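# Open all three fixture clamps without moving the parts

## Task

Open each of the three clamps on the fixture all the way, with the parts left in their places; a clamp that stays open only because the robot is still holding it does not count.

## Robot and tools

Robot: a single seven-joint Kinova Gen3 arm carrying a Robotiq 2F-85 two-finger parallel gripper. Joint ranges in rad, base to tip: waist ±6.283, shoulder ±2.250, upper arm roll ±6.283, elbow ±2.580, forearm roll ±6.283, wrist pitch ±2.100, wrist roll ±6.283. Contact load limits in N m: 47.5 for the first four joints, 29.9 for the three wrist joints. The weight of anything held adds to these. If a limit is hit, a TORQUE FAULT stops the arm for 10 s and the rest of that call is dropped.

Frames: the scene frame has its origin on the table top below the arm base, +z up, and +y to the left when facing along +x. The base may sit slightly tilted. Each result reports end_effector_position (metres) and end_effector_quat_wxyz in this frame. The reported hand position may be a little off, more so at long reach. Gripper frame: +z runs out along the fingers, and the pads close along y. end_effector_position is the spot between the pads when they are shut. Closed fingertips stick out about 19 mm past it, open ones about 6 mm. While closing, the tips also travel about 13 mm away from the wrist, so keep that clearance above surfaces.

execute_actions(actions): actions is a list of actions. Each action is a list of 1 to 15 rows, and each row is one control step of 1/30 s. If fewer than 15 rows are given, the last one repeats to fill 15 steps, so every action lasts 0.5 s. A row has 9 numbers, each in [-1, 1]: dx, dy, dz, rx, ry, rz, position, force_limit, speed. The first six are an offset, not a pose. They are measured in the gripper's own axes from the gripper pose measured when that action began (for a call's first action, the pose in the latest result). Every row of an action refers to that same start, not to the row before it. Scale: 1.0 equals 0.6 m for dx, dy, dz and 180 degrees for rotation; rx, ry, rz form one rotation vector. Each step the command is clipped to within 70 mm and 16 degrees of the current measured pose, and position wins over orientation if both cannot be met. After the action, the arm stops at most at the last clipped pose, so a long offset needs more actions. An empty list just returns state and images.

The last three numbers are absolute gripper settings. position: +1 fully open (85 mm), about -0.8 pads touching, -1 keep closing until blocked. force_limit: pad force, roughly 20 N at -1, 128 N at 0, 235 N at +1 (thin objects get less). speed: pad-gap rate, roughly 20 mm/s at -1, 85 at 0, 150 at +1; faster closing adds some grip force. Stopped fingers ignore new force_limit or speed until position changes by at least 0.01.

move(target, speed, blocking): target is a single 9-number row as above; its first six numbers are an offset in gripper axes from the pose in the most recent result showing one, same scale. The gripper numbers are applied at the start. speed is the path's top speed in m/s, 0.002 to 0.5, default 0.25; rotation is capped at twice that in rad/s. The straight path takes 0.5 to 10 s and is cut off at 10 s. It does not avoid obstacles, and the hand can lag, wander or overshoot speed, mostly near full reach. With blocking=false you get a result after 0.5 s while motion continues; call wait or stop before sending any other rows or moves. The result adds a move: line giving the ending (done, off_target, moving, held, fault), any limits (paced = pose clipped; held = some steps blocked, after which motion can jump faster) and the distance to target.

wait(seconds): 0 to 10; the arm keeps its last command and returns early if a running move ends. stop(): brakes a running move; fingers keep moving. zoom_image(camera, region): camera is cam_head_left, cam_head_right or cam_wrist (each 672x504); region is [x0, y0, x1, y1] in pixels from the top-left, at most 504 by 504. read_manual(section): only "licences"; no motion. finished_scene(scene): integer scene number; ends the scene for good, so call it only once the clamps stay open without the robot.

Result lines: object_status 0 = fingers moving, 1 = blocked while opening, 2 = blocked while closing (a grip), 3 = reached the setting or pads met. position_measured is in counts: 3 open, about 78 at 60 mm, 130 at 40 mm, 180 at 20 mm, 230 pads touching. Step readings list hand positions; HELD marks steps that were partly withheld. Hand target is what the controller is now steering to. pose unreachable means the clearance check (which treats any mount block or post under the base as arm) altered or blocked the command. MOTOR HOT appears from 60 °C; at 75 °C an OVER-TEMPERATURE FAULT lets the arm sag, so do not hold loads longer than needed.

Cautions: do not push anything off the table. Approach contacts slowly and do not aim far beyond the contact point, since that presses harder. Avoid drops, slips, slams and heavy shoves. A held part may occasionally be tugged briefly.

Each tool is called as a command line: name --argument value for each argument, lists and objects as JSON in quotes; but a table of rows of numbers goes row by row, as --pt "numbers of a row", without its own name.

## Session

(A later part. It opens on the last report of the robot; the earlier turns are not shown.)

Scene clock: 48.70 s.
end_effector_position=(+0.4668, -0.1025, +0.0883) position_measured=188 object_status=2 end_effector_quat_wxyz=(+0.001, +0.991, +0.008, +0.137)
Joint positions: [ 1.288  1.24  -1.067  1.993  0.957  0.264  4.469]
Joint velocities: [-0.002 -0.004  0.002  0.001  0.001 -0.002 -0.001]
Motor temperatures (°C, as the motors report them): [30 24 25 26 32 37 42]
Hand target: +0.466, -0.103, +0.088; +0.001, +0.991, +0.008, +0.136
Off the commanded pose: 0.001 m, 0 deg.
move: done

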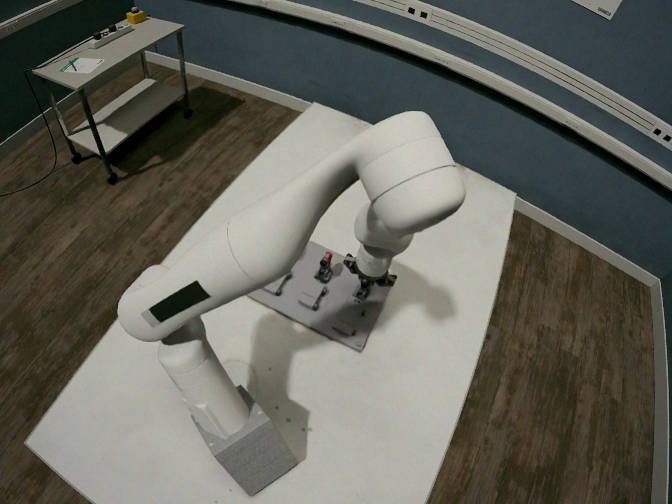

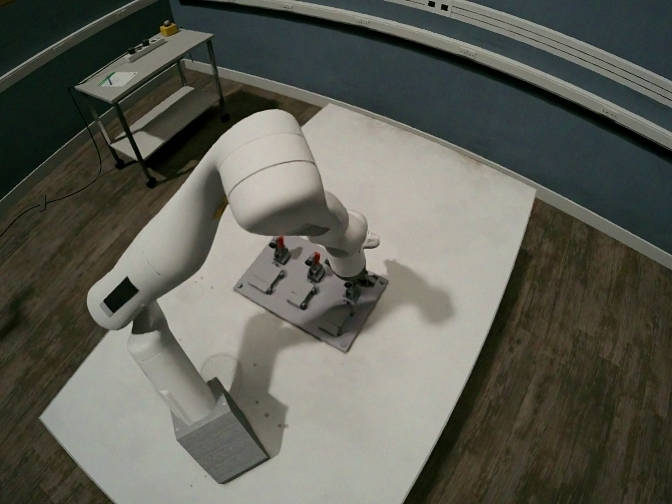

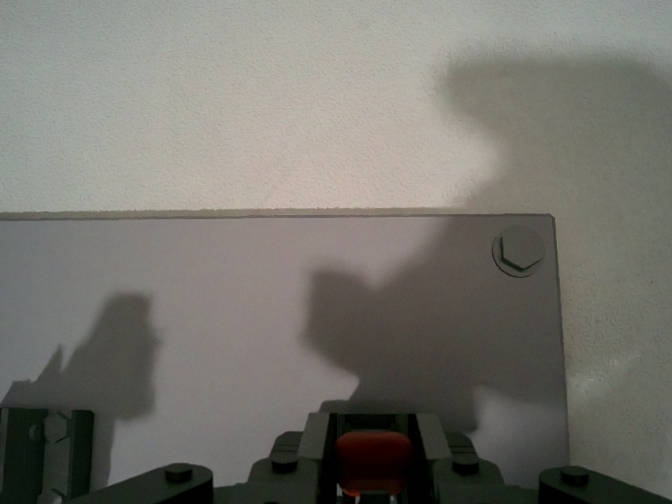

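One more small push to confirm the stop.

move --target '[-0.006,0,0,0,0.015,0,-1,-0.6,0]' --speed 0.05

execute_actions --actions '[[[0,0,0,0,0,0,0.3,-0.3,0.5]]]'

move --target '[0.05,0,-0.16,0,0,0,0.3,-0.3,0.5]' --speed 0.3

Scene clock: 49.53 s.
end_effector_position=(+0.4664, -0.1025, +0.0882) position_measured=188 object_status=2 end_effector_quat_wxyz=(+0.001, +0.987, +0.009, +0.163)
Joint positions: [ 1.281  1.217 -1.003  2.036  0.995  0.139  4.44 ]
Joint velocities: [-0.002 -0.004  0.002  0.     0.    -0.002  0.001]
Motor temperatures (°C, as the motors report them): [30 24 25 26 32 37 42]
Hand target: +0.463, -0.103, +0.087; +0.001, +0.987, +0.008, +0.160
Off the commanded pose: 0.003 m, 0 deg.
move: done

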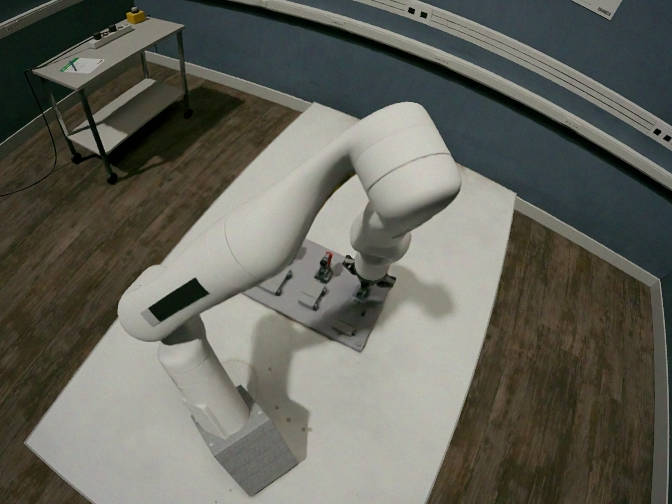

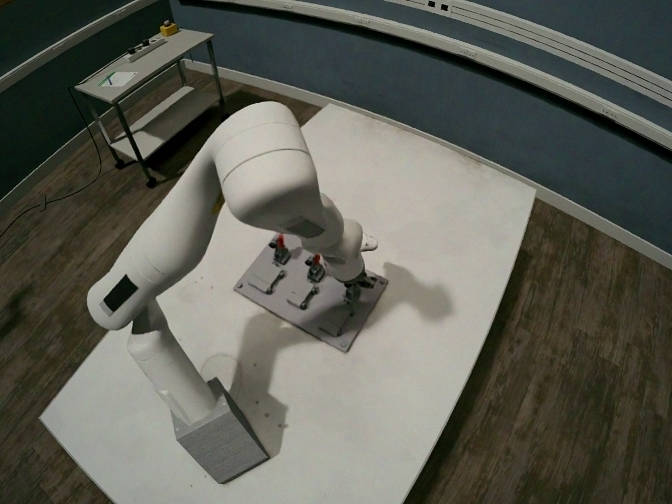

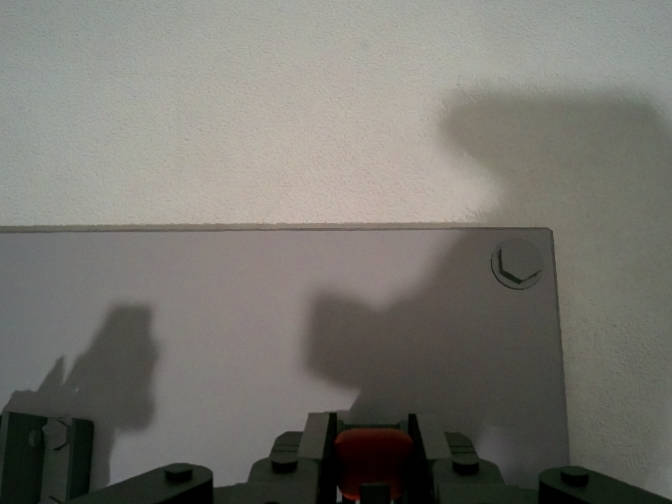

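Scene clock: 50.03 s.
end_effector_position=(+0.4664, -0.1025, +0.0882) position_measured=92 object_status=0 end_effector_quat_wxyz=(+0.001, +0.987, +0.009, +0.163)
Joint positions: [ 1.281  1.217 -1.003  2.036  0.995  0.139  4.44 ]
Joint velocities: [ 0.     0.001  0.     0.     0.    -0.001 -0.001]
Motor temperatures (°C, as the motors report them): [30 24 25 26 32 37 42]
Hand target: +0.466, -0.103, +0.088; +0.001, +0.987, +0.009, +0.163
Off the commanded pose: 0.000 m, 0 deg.
Step readings (end_effector_position):
0: (+0.4664, -0.1025, +0.0882)
1: (+0.4667, -0.1025, +0.0882)
2: (+0.4670, -0.1025, +0.0881)
4: (+0.4667, -0.1024, +0.0882)
8: (+0.4664, -0.1025, +0.0881)
15: end_effector_position above

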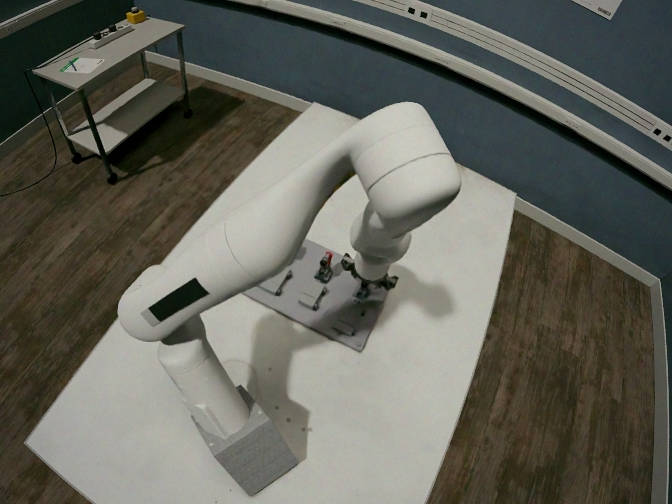

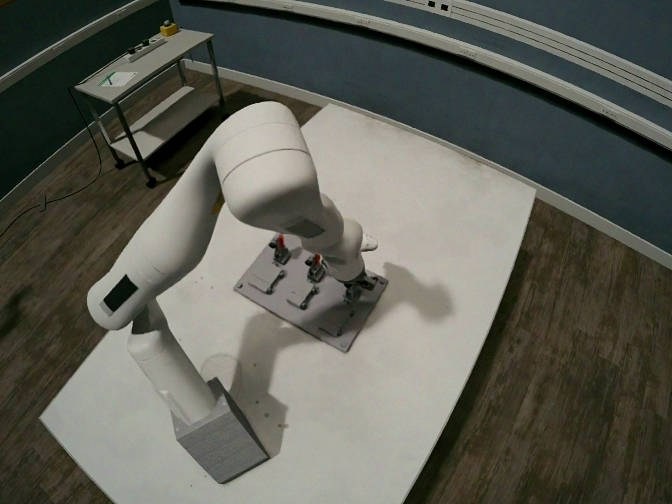

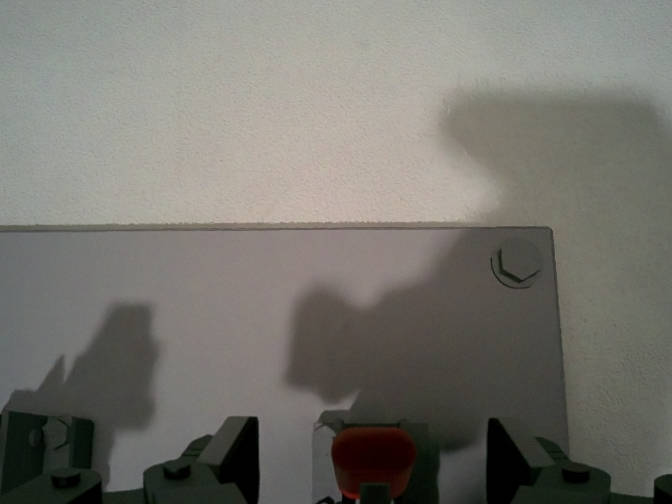

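Scene clock: 50.97 s.
end_effector_position=(+0.4637, -0.1019, +0.1882) position_measured=91 object_status=3 end_effector_quat_wxyz=(+0.001, +0.987, +0.009, +0.162)
Joint positions: [ 1.539  1.208 -1.325  1.992  0.801  0.502  4.621]
Joint velocities: [ 0.004  0.002  0.     0.    -0.002 -0.     0.001]
Motor temperatures (°C, as the motors report them): [30 24 25 26 32 37 42]
Hand target: +0.464, -0.102, +0.188; +0.001, +0.987, +0.009, +0.163
Off the commanded pose: 0.001 m, 0 deg.
move: done

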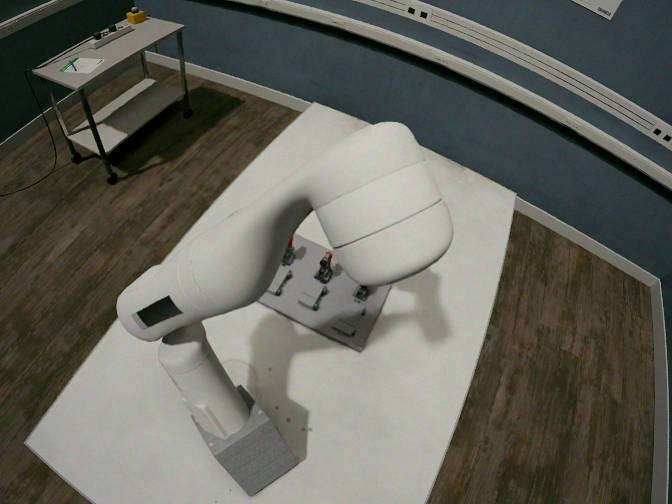

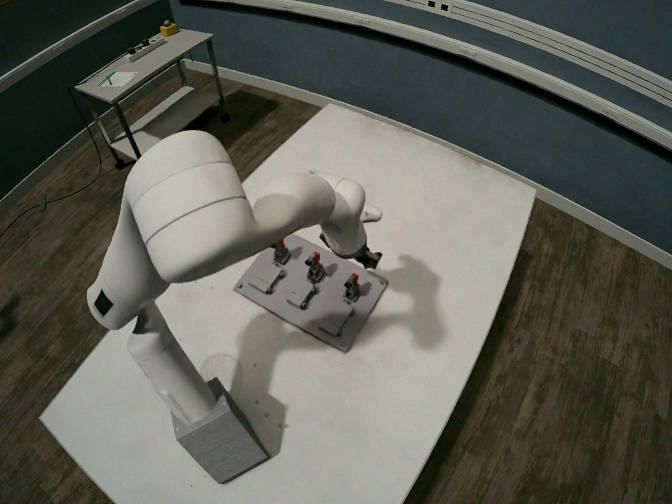

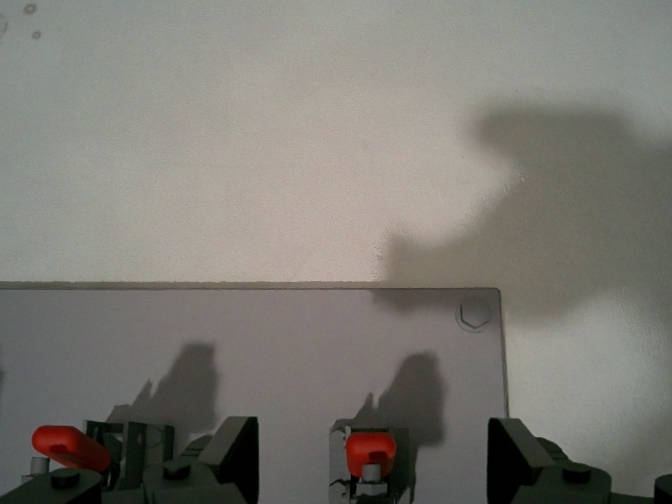

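finished_scene --scene 2

The scene is finished: the task was done.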